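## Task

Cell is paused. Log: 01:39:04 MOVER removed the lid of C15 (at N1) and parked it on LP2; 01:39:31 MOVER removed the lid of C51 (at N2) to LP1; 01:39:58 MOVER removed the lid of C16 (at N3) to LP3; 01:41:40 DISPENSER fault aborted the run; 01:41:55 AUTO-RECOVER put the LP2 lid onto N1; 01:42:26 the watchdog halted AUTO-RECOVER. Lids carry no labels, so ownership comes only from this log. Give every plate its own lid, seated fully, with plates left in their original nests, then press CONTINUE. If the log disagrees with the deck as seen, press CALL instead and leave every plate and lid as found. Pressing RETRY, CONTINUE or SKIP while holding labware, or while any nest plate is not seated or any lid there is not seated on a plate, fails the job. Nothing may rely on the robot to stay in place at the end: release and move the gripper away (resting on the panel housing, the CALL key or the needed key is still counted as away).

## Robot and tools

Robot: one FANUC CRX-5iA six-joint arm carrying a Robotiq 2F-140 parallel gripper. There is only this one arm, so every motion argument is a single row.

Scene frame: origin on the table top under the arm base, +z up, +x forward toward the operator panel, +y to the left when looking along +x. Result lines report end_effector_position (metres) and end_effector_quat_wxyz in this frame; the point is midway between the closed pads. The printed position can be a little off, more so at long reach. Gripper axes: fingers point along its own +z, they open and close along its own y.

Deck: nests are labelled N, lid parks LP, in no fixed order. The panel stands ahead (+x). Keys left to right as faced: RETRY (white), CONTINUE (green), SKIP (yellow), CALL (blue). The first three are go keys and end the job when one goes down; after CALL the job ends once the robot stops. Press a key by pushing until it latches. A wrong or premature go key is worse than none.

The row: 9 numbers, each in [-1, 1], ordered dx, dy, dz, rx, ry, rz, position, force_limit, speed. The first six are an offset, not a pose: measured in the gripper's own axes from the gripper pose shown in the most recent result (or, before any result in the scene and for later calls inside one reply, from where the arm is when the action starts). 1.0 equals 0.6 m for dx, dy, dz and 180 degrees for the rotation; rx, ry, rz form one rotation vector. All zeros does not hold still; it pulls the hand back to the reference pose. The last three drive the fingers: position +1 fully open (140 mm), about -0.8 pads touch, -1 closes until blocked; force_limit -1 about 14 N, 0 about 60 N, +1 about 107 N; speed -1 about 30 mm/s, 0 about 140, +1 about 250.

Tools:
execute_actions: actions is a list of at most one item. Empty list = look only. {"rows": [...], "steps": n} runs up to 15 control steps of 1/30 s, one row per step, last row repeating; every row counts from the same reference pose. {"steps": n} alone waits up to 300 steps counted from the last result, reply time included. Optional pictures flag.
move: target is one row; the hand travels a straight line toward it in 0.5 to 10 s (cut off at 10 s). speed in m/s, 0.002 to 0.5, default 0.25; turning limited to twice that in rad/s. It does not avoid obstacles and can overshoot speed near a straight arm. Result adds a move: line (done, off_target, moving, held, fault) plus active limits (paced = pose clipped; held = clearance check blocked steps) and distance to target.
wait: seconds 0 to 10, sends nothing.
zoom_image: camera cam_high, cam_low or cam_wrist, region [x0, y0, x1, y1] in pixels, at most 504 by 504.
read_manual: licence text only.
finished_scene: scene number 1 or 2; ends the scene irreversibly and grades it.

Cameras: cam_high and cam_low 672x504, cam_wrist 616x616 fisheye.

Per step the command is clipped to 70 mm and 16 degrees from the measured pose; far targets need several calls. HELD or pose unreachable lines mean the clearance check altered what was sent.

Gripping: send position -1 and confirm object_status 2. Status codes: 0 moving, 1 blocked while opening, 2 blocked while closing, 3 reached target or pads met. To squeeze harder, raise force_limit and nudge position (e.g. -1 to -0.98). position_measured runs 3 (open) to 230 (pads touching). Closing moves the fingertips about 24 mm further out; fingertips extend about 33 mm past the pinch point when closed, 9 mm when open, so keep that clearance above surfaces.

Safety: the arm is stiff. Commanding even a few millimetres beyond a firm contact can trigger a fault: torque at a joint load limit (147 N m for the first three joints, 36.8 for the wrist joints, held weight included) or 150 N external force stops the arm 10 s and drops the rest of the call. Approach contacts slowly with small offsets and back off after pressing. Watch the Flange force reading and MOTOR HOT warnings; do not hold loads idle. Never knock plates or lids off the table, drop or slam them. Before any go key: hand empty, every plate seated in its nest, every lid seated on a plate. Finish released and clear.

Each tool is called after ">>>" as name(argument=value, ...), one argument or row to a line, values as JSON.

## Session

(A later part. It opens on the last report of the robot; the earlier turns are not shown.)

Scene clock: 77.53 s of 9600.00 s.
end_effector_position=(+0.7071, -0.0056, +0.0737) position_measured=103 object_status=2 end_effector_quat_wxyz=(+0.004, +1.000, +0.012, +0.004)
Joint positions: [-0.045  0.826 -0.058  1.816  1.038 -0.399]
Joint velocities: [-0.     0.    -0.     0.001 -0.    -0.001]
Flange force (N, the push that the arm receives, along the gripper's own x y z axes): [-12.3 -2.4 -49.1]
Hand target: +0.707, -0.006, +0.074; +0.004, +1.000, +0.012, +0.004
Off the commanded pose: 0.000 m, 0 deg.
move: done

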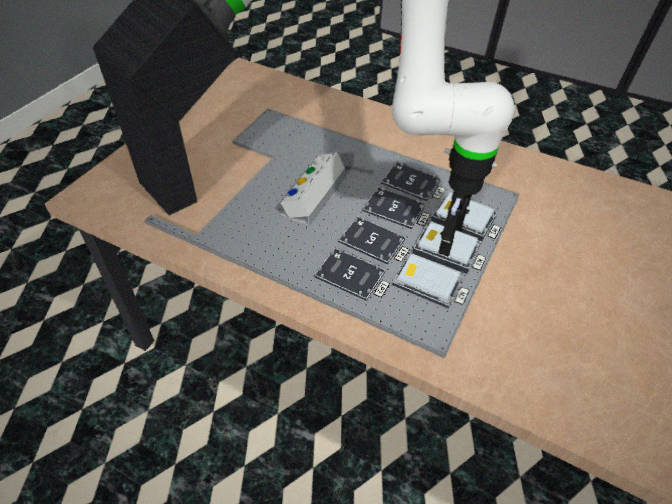

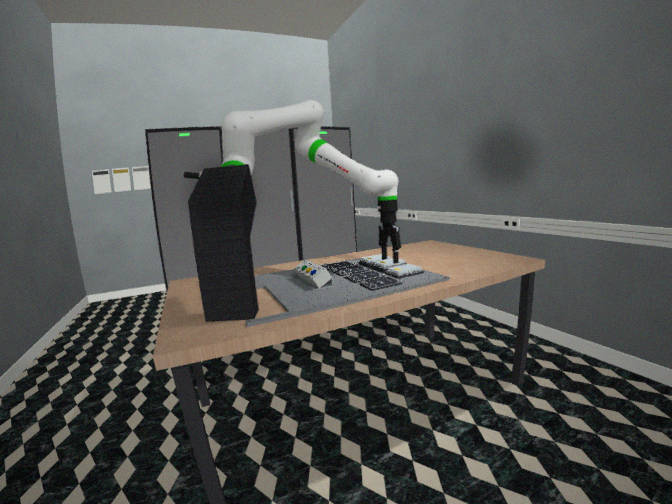

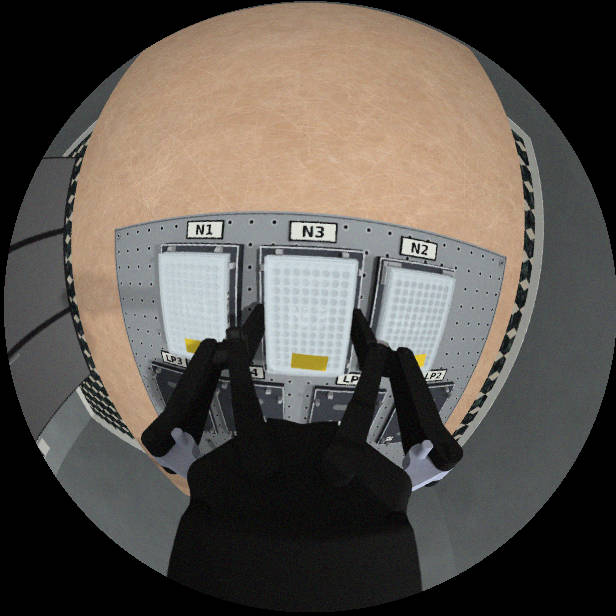

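>>> move(
  target=[0,0,0,0,0,0,0.32,-0.6,-1],
)

>>> move(
  target=[0,0,-0.12,0,0,0.008,0.32,-0.6,-1],
  speed=0.1,
)

>>> move(
  target=[-0.71,-0.05,-0.03,0,-0.14,0,-1,0,0],
  speed=0.2,
)

>>> zoom_image(
  camera="cam_high",
  region=[380, 185, 510, 315],
)

>>> zoom_image(
  camera="cam_low",
  region=[345, 245, 435, 290],
)

Scene clock: 82.07 s of 9600.00 s.
end_effector_position=(+0.7071, -0.0056, +0.0737) position_measured=89 object_status=3 end_effector_quat_wxyz=(+0.004, +1.000, +0.012, +0.004)
Joint positions: [-0.045  0.826 -0.058  1.816  1.038 -0.399]
Joint velocities: [-0.001  0.     0.     0.    -0.     0.   ]
Flange force (N, the push that the arm receives, along the gripper's own x y z axes): [-2.9 0.5 -4.2]
Hand target: +0.707, -0.006, +0.074; +0.004, +1.000, +0.012, +0.004
Off the commanded pose: 0.000 m, 0 deg.
After step 90, 0.83 s passed at rest.
move: done

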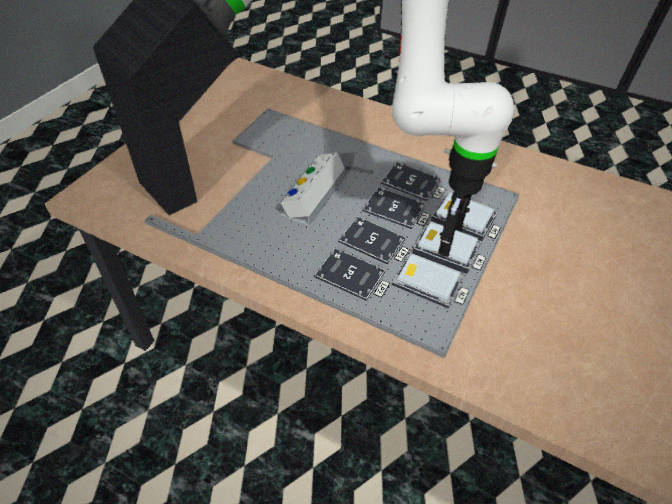

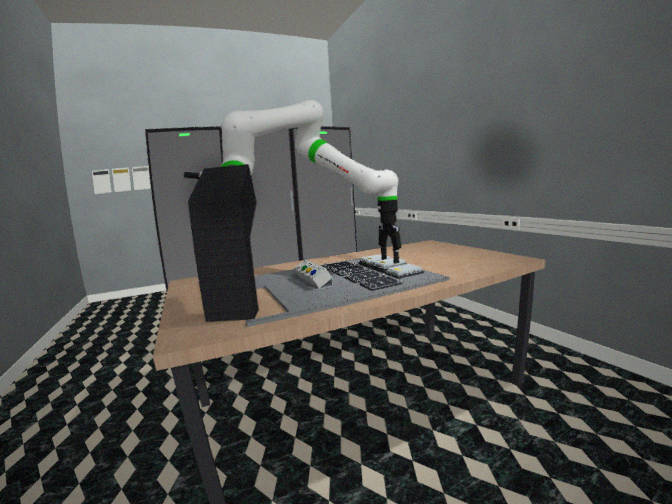

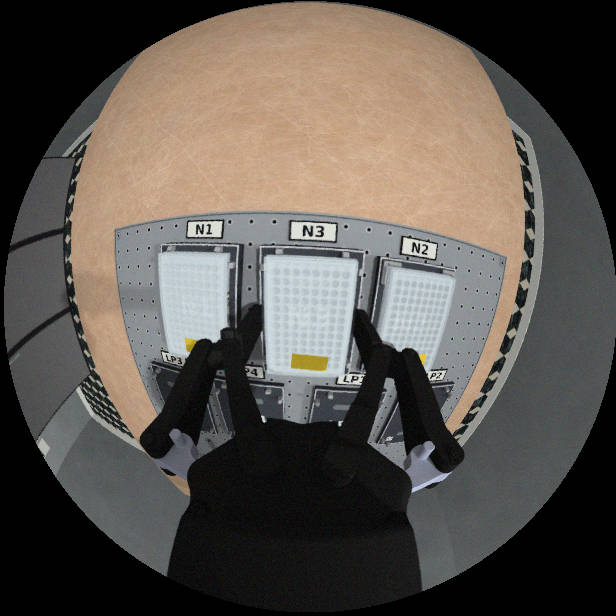

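Scene clock: 83.10 s of 9600.00 s.
end_effector_position=(+0.7066, -0.0052, +0.1457) position_measured=89 object_status=3 end_effector_quat_wxyz=(+0.004, +1.000, -0.000, +0.004)
Joint positions: [-0.154  0.751 -0.083  1.913  1.121 -0.454]
Joint velocities: [-0.001 -0.     0.     0.     0.001 -0.002]
Flange force (N, the push that the arm receives, along the gripper's own x y z axes): [-1.5 1.3 -3.1]
Hand target: +0.707, -0.005, +0.146; +0.004, +1.000, -0.000, +0.004
Off the commanded pose: 0.000 m, 0 deg.
move: done

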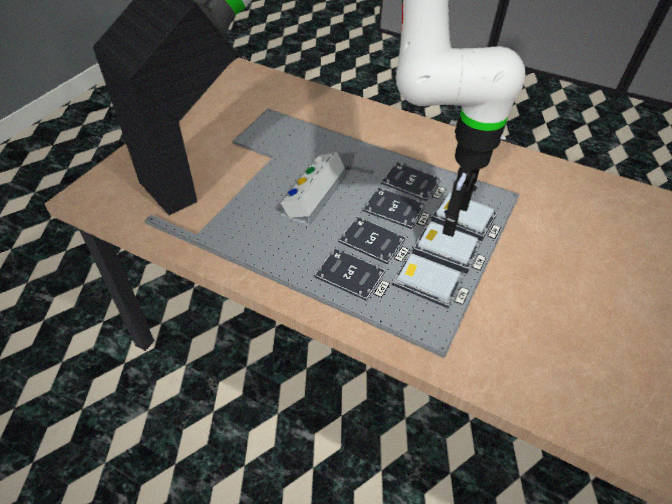

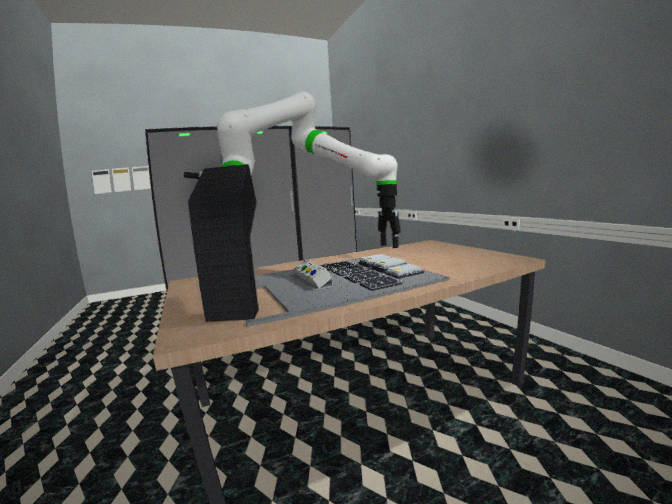

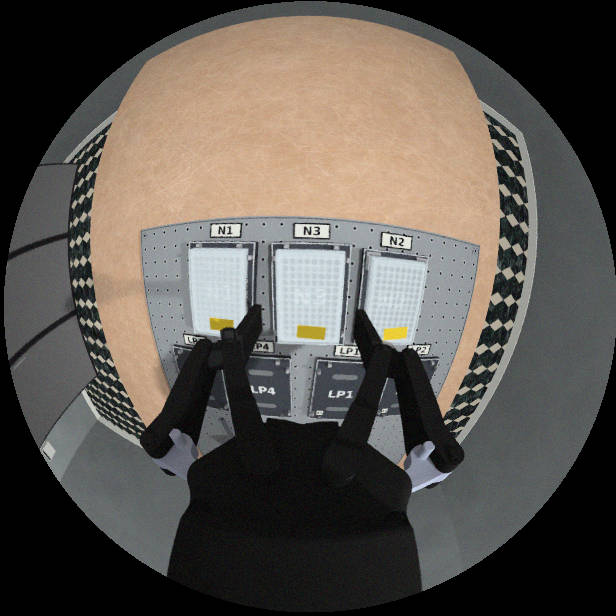

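Scene clock: 85.63 s of 9600.00 s.
end_effector_position=(+0.2802, +0.0234, +0.1608) position_measured=233 object_status=3 end_effector_quat_wxyz=(+0.005, +0.977, -0.001, -0.215)
Joint positions: [-0.276  0.421 -0.857  2.287  1.087 -0.197]
Joint velocities: [-0.    -0.    -0.001  0.    -0.    -0.002]
Flange force (N, the push that the arm receives, along the gripper's own x y z axes): [-4.2 1.5 -1.9]
Hand target: +0.280, +0.023, +0.161; +0.005, +0.977, -0.001, -0.215
Off the commanded pose: 0.002 m, 0 deg.
move: done

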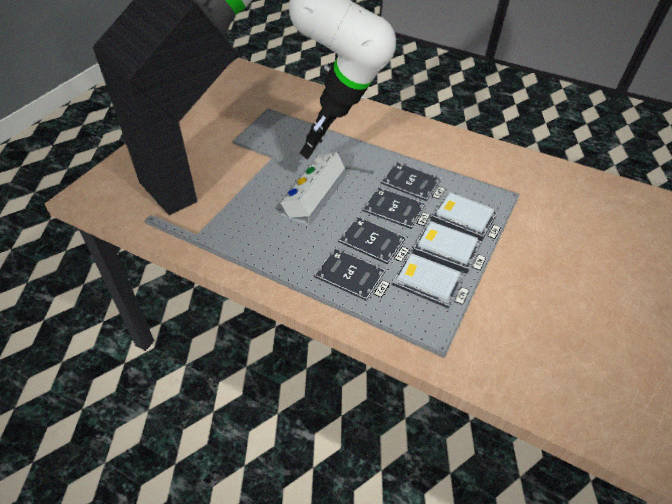

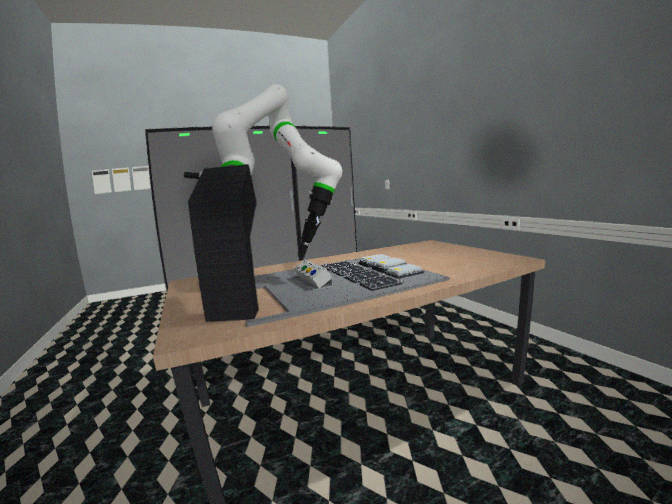

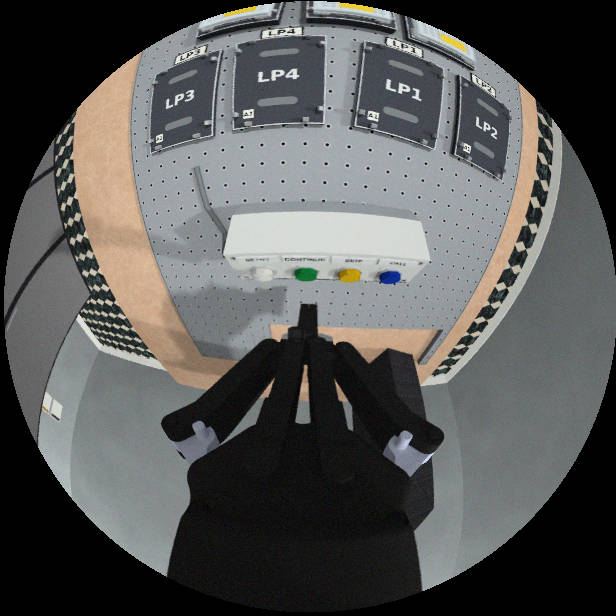

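Region (380, 185, 510, 315) of cam_high's 672x504 image, scaled by 3.877, with more detail than that image has.

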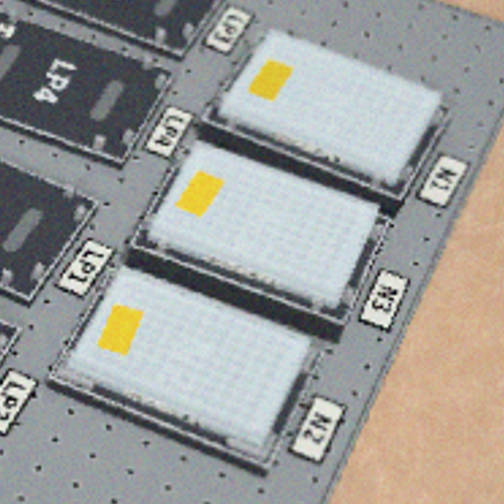

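Region (345, 245, 435, 290) of cam_low's 672x504 image, scaled by 5.600, with more detail than that image has.

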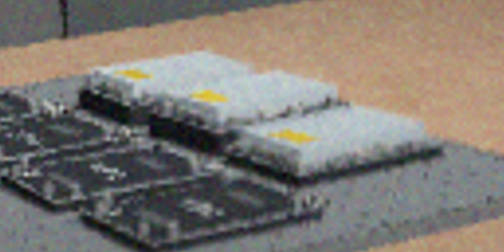

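All look seated. Down 30 mm.

>>> move(
  target=[0.026,-0.006,0.043,0,0,0,-1,0,0],
  speed=0.04,
)

>>> zoom_image(
  camera="cam_low",
  region=[280, 240, 340, 290],
)

>>> zoom_image(
  camera="cam_high",
  region=[280, 140, 350, 200],
)

Scene clock: 87.93 s of 9600.00 s.
end_effector_position=(+0.2835, +0.0269, +0.1308) position_measured=233 object_status=3 end_effector_quat_wxyz=(+0.005, +0.977, -0.001, -0.215)
Joint positions: [-0.178  0.46  -0.851  2.188  1.046 -0.186]
Joint velocities: [ 0.001  0.     0.    -0.002 -0.001 -0.001]
Flange force (N, the push that the arm receives, along the gripper's own x y z axes): [-3.6 2.5 -2.3]
Hand target: +0.284, +0.027, +0.131; +0.005, +0.977, -0.001, -0.215
Off the commanded pose: 0.000 m, 0 deg.
move: done

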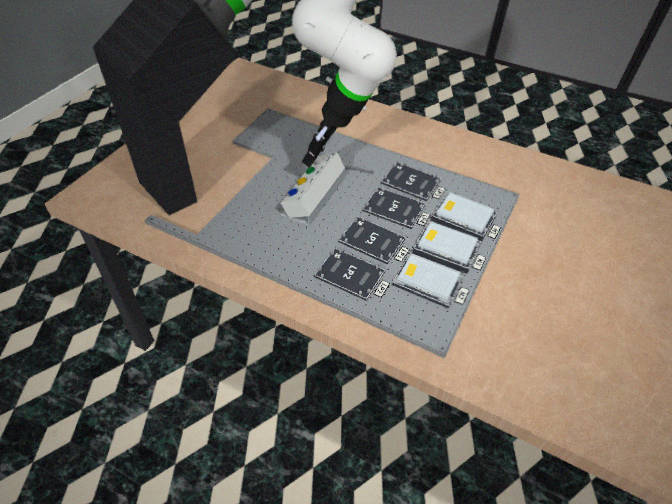

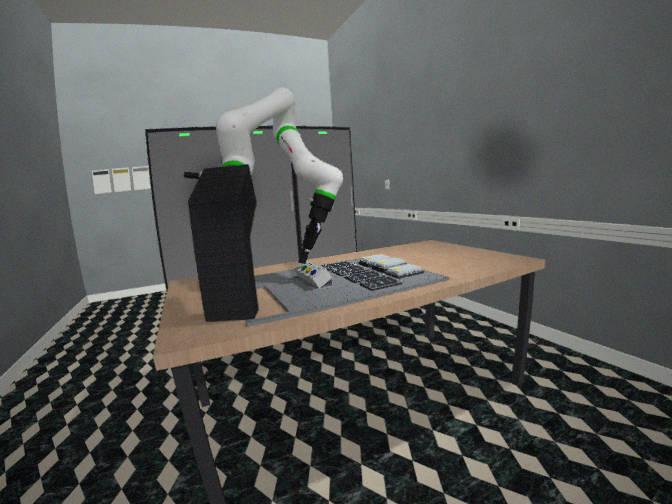

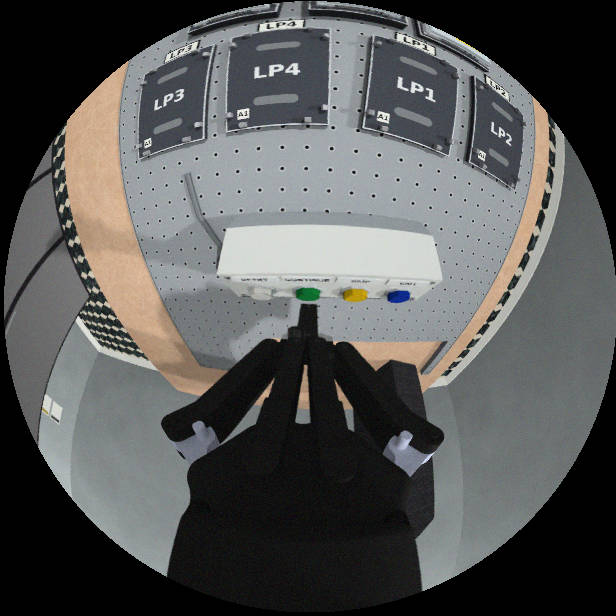

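Region (280, 240, 340, 290) of cam_low's 672x504 image, scaled by 8.400, with more detail than that image has.

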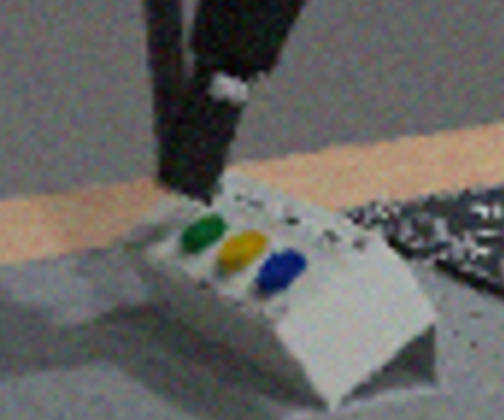

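Region (280, 140, 350, 200) of cam_high's 672x504 image, scaled by 7.200, with more detail than that image has; it fills the top 432 rows of this view, and the rest is white.

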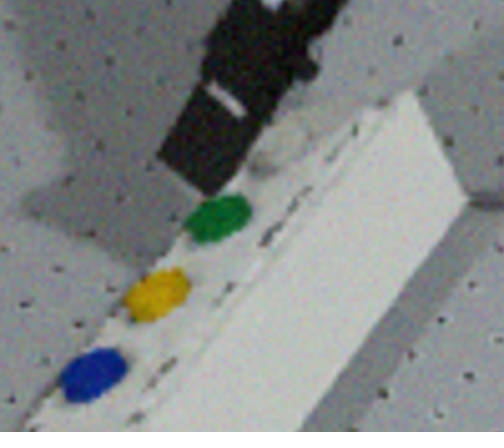

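>>> move(
  target=[0.0077,0,0.0166,0,0,0,-1,0,0],
  speed=0.012,
)

Scene clock: 89.93 s of 9600.00 s.
end_effector_position=(+0.2835, +0.0269, +0.1199) position_measured=233 object_status=3 end_effector_quat_wxyz=(+0.005, +0.977, -0.001, -0.215)
Joint positions: [-0.145  0.478 -0.849  2.151  1.031 -0.176]
Joint velocities: [ 0.     0.001  0.    -0.001  0.    -0.001]
Flange force (N, the push that the arm receives, along the gripper's own x y z axes): [-4.7 2.0 -3.5]
Hand target: +0.284, +0.027, +0.120; +0.005, +0.977, -0.001, -0.215
Off the commanded pose: 0.000 m, 0 deg.
move: done

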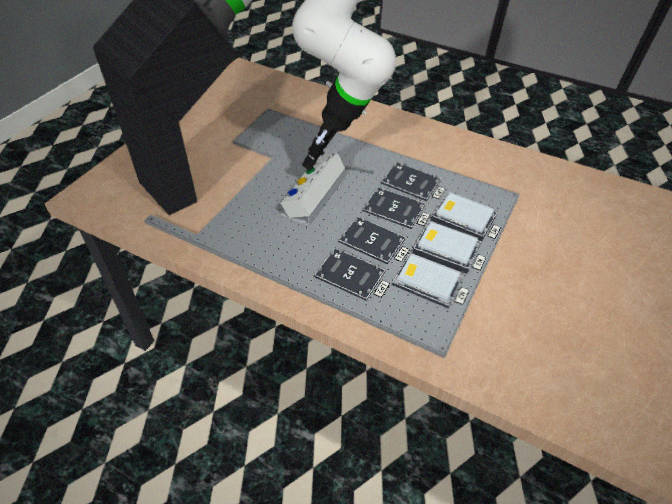

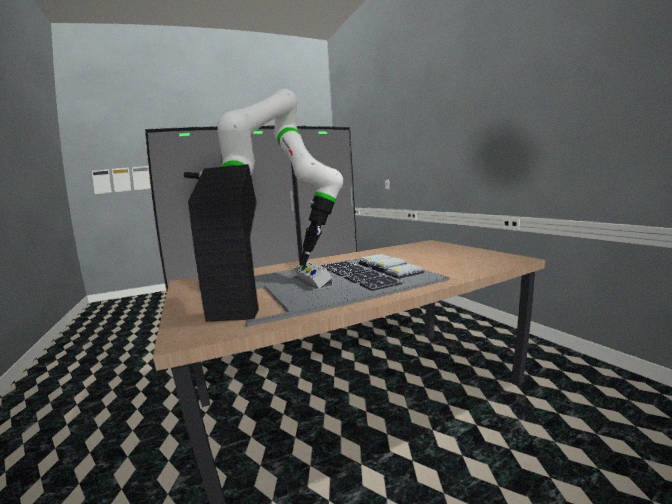

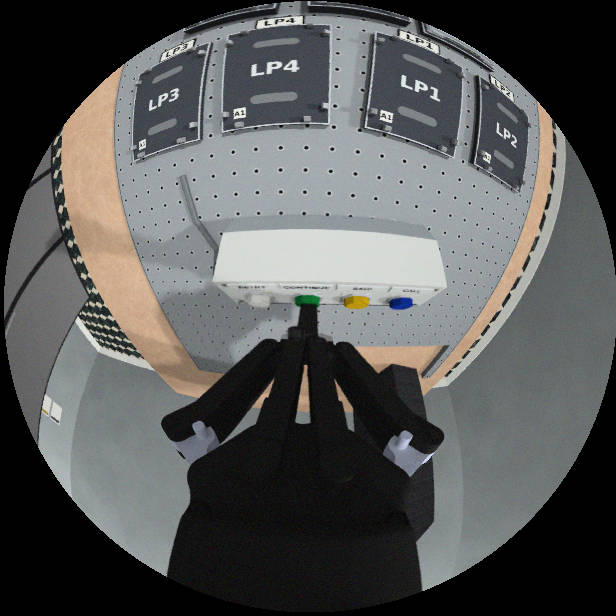

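>>> move(
  target=[0.003,0,0.003,0,0,0,-1,0,0],
  speed=0.005,
)

Scene clock: 91.40 s of 9600.00 s.
end_effector_position=(+0.2844, +0.0269, +0.1175) position_measured=233 object_status=3 end_effector_quat_wxyz=(+0.005, +0.977, -0.001, -0.215)
Joint positions: [-0.137  0.482 -0.846  2.144  1.028 -0.176]
Joint velocities: [ 0. -0.  0. -0. -0. -0.]
Flange force (N, the push that the arm receives, along the gripper's own x y z axes): [-8.4 1.7 -7.5]
Hand target: +0.284, +0.027, +0.117; +0.005, +0.977, -0.001, -0.215
Off the commanded pose: 0.000 m, 0 deg.
move: done

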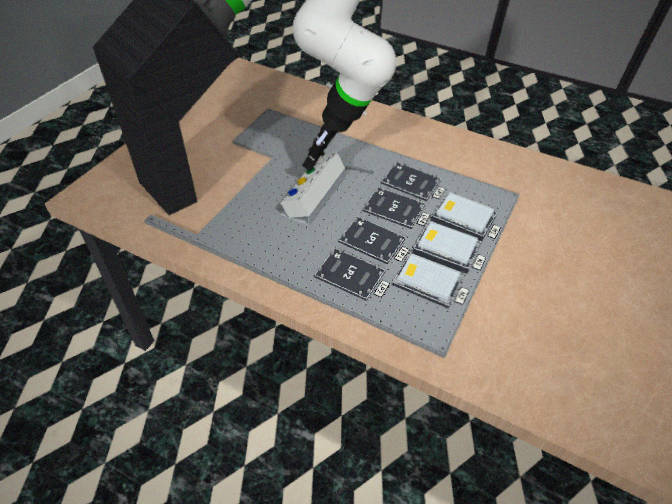

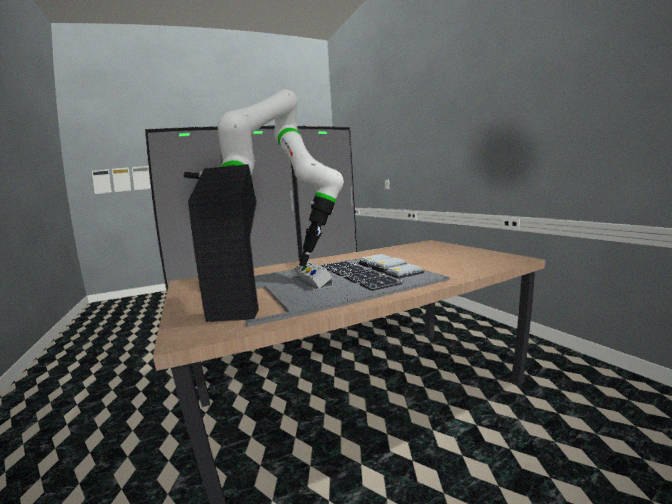

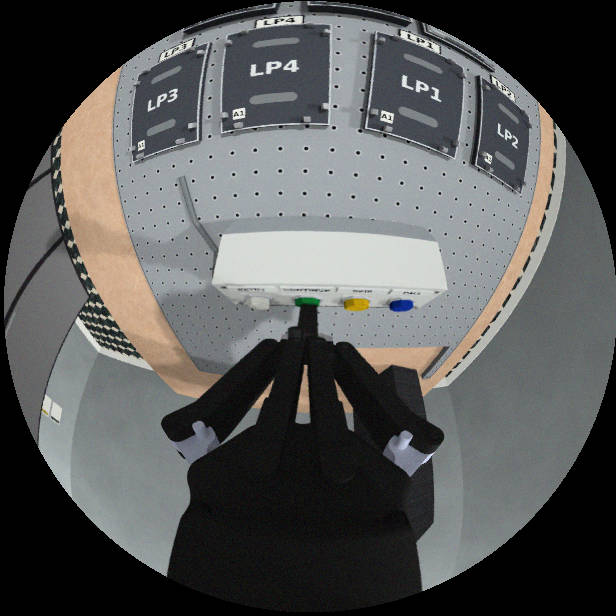

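>>> move(
  target=[0.0024,0,0.002,0,0,0,-1,0,0],
  speed=0.005,
)

Scene clock: 93.53 s of 9600.00 s.
end_effector_position=(+0.2846, +0.0269, +0.1170) position_measured=233 object_status=3 end_effector_quat_wxyz=(+0.005, +0.977, -0.001, -0.215)
Joint positions: [-0.136  0.483 -0.845  2.142  1.028 -0.176]
Joint velocities: [ 0.     0.001  0.     0.001 -0.     0.001]
Flange force (N, the push that the arm receives, along the gripper's own x y z axes): no reading
move: unfinished (the scene ended)
The task's run has ended: the event that ends the task has happened.

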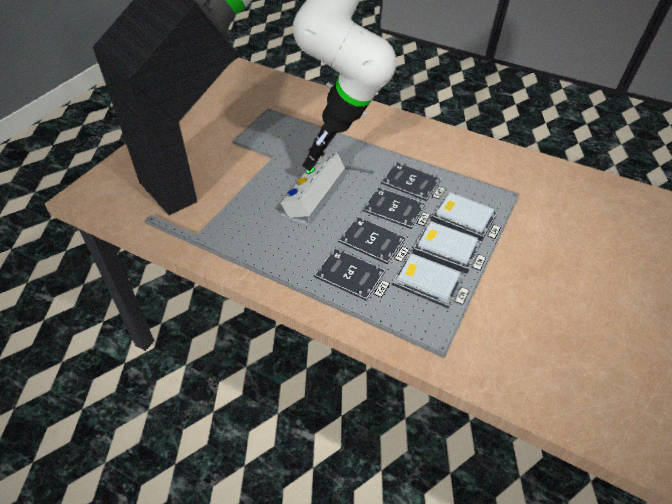

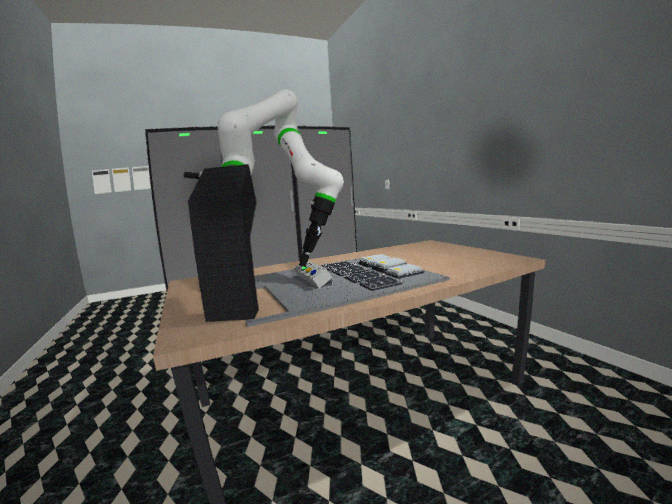

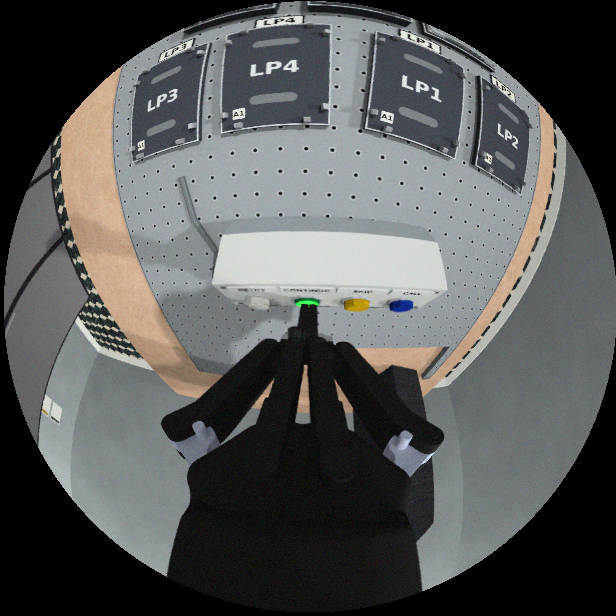

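>>> finished_scene(
  scene=2,
)

The scene is finished: the task was done.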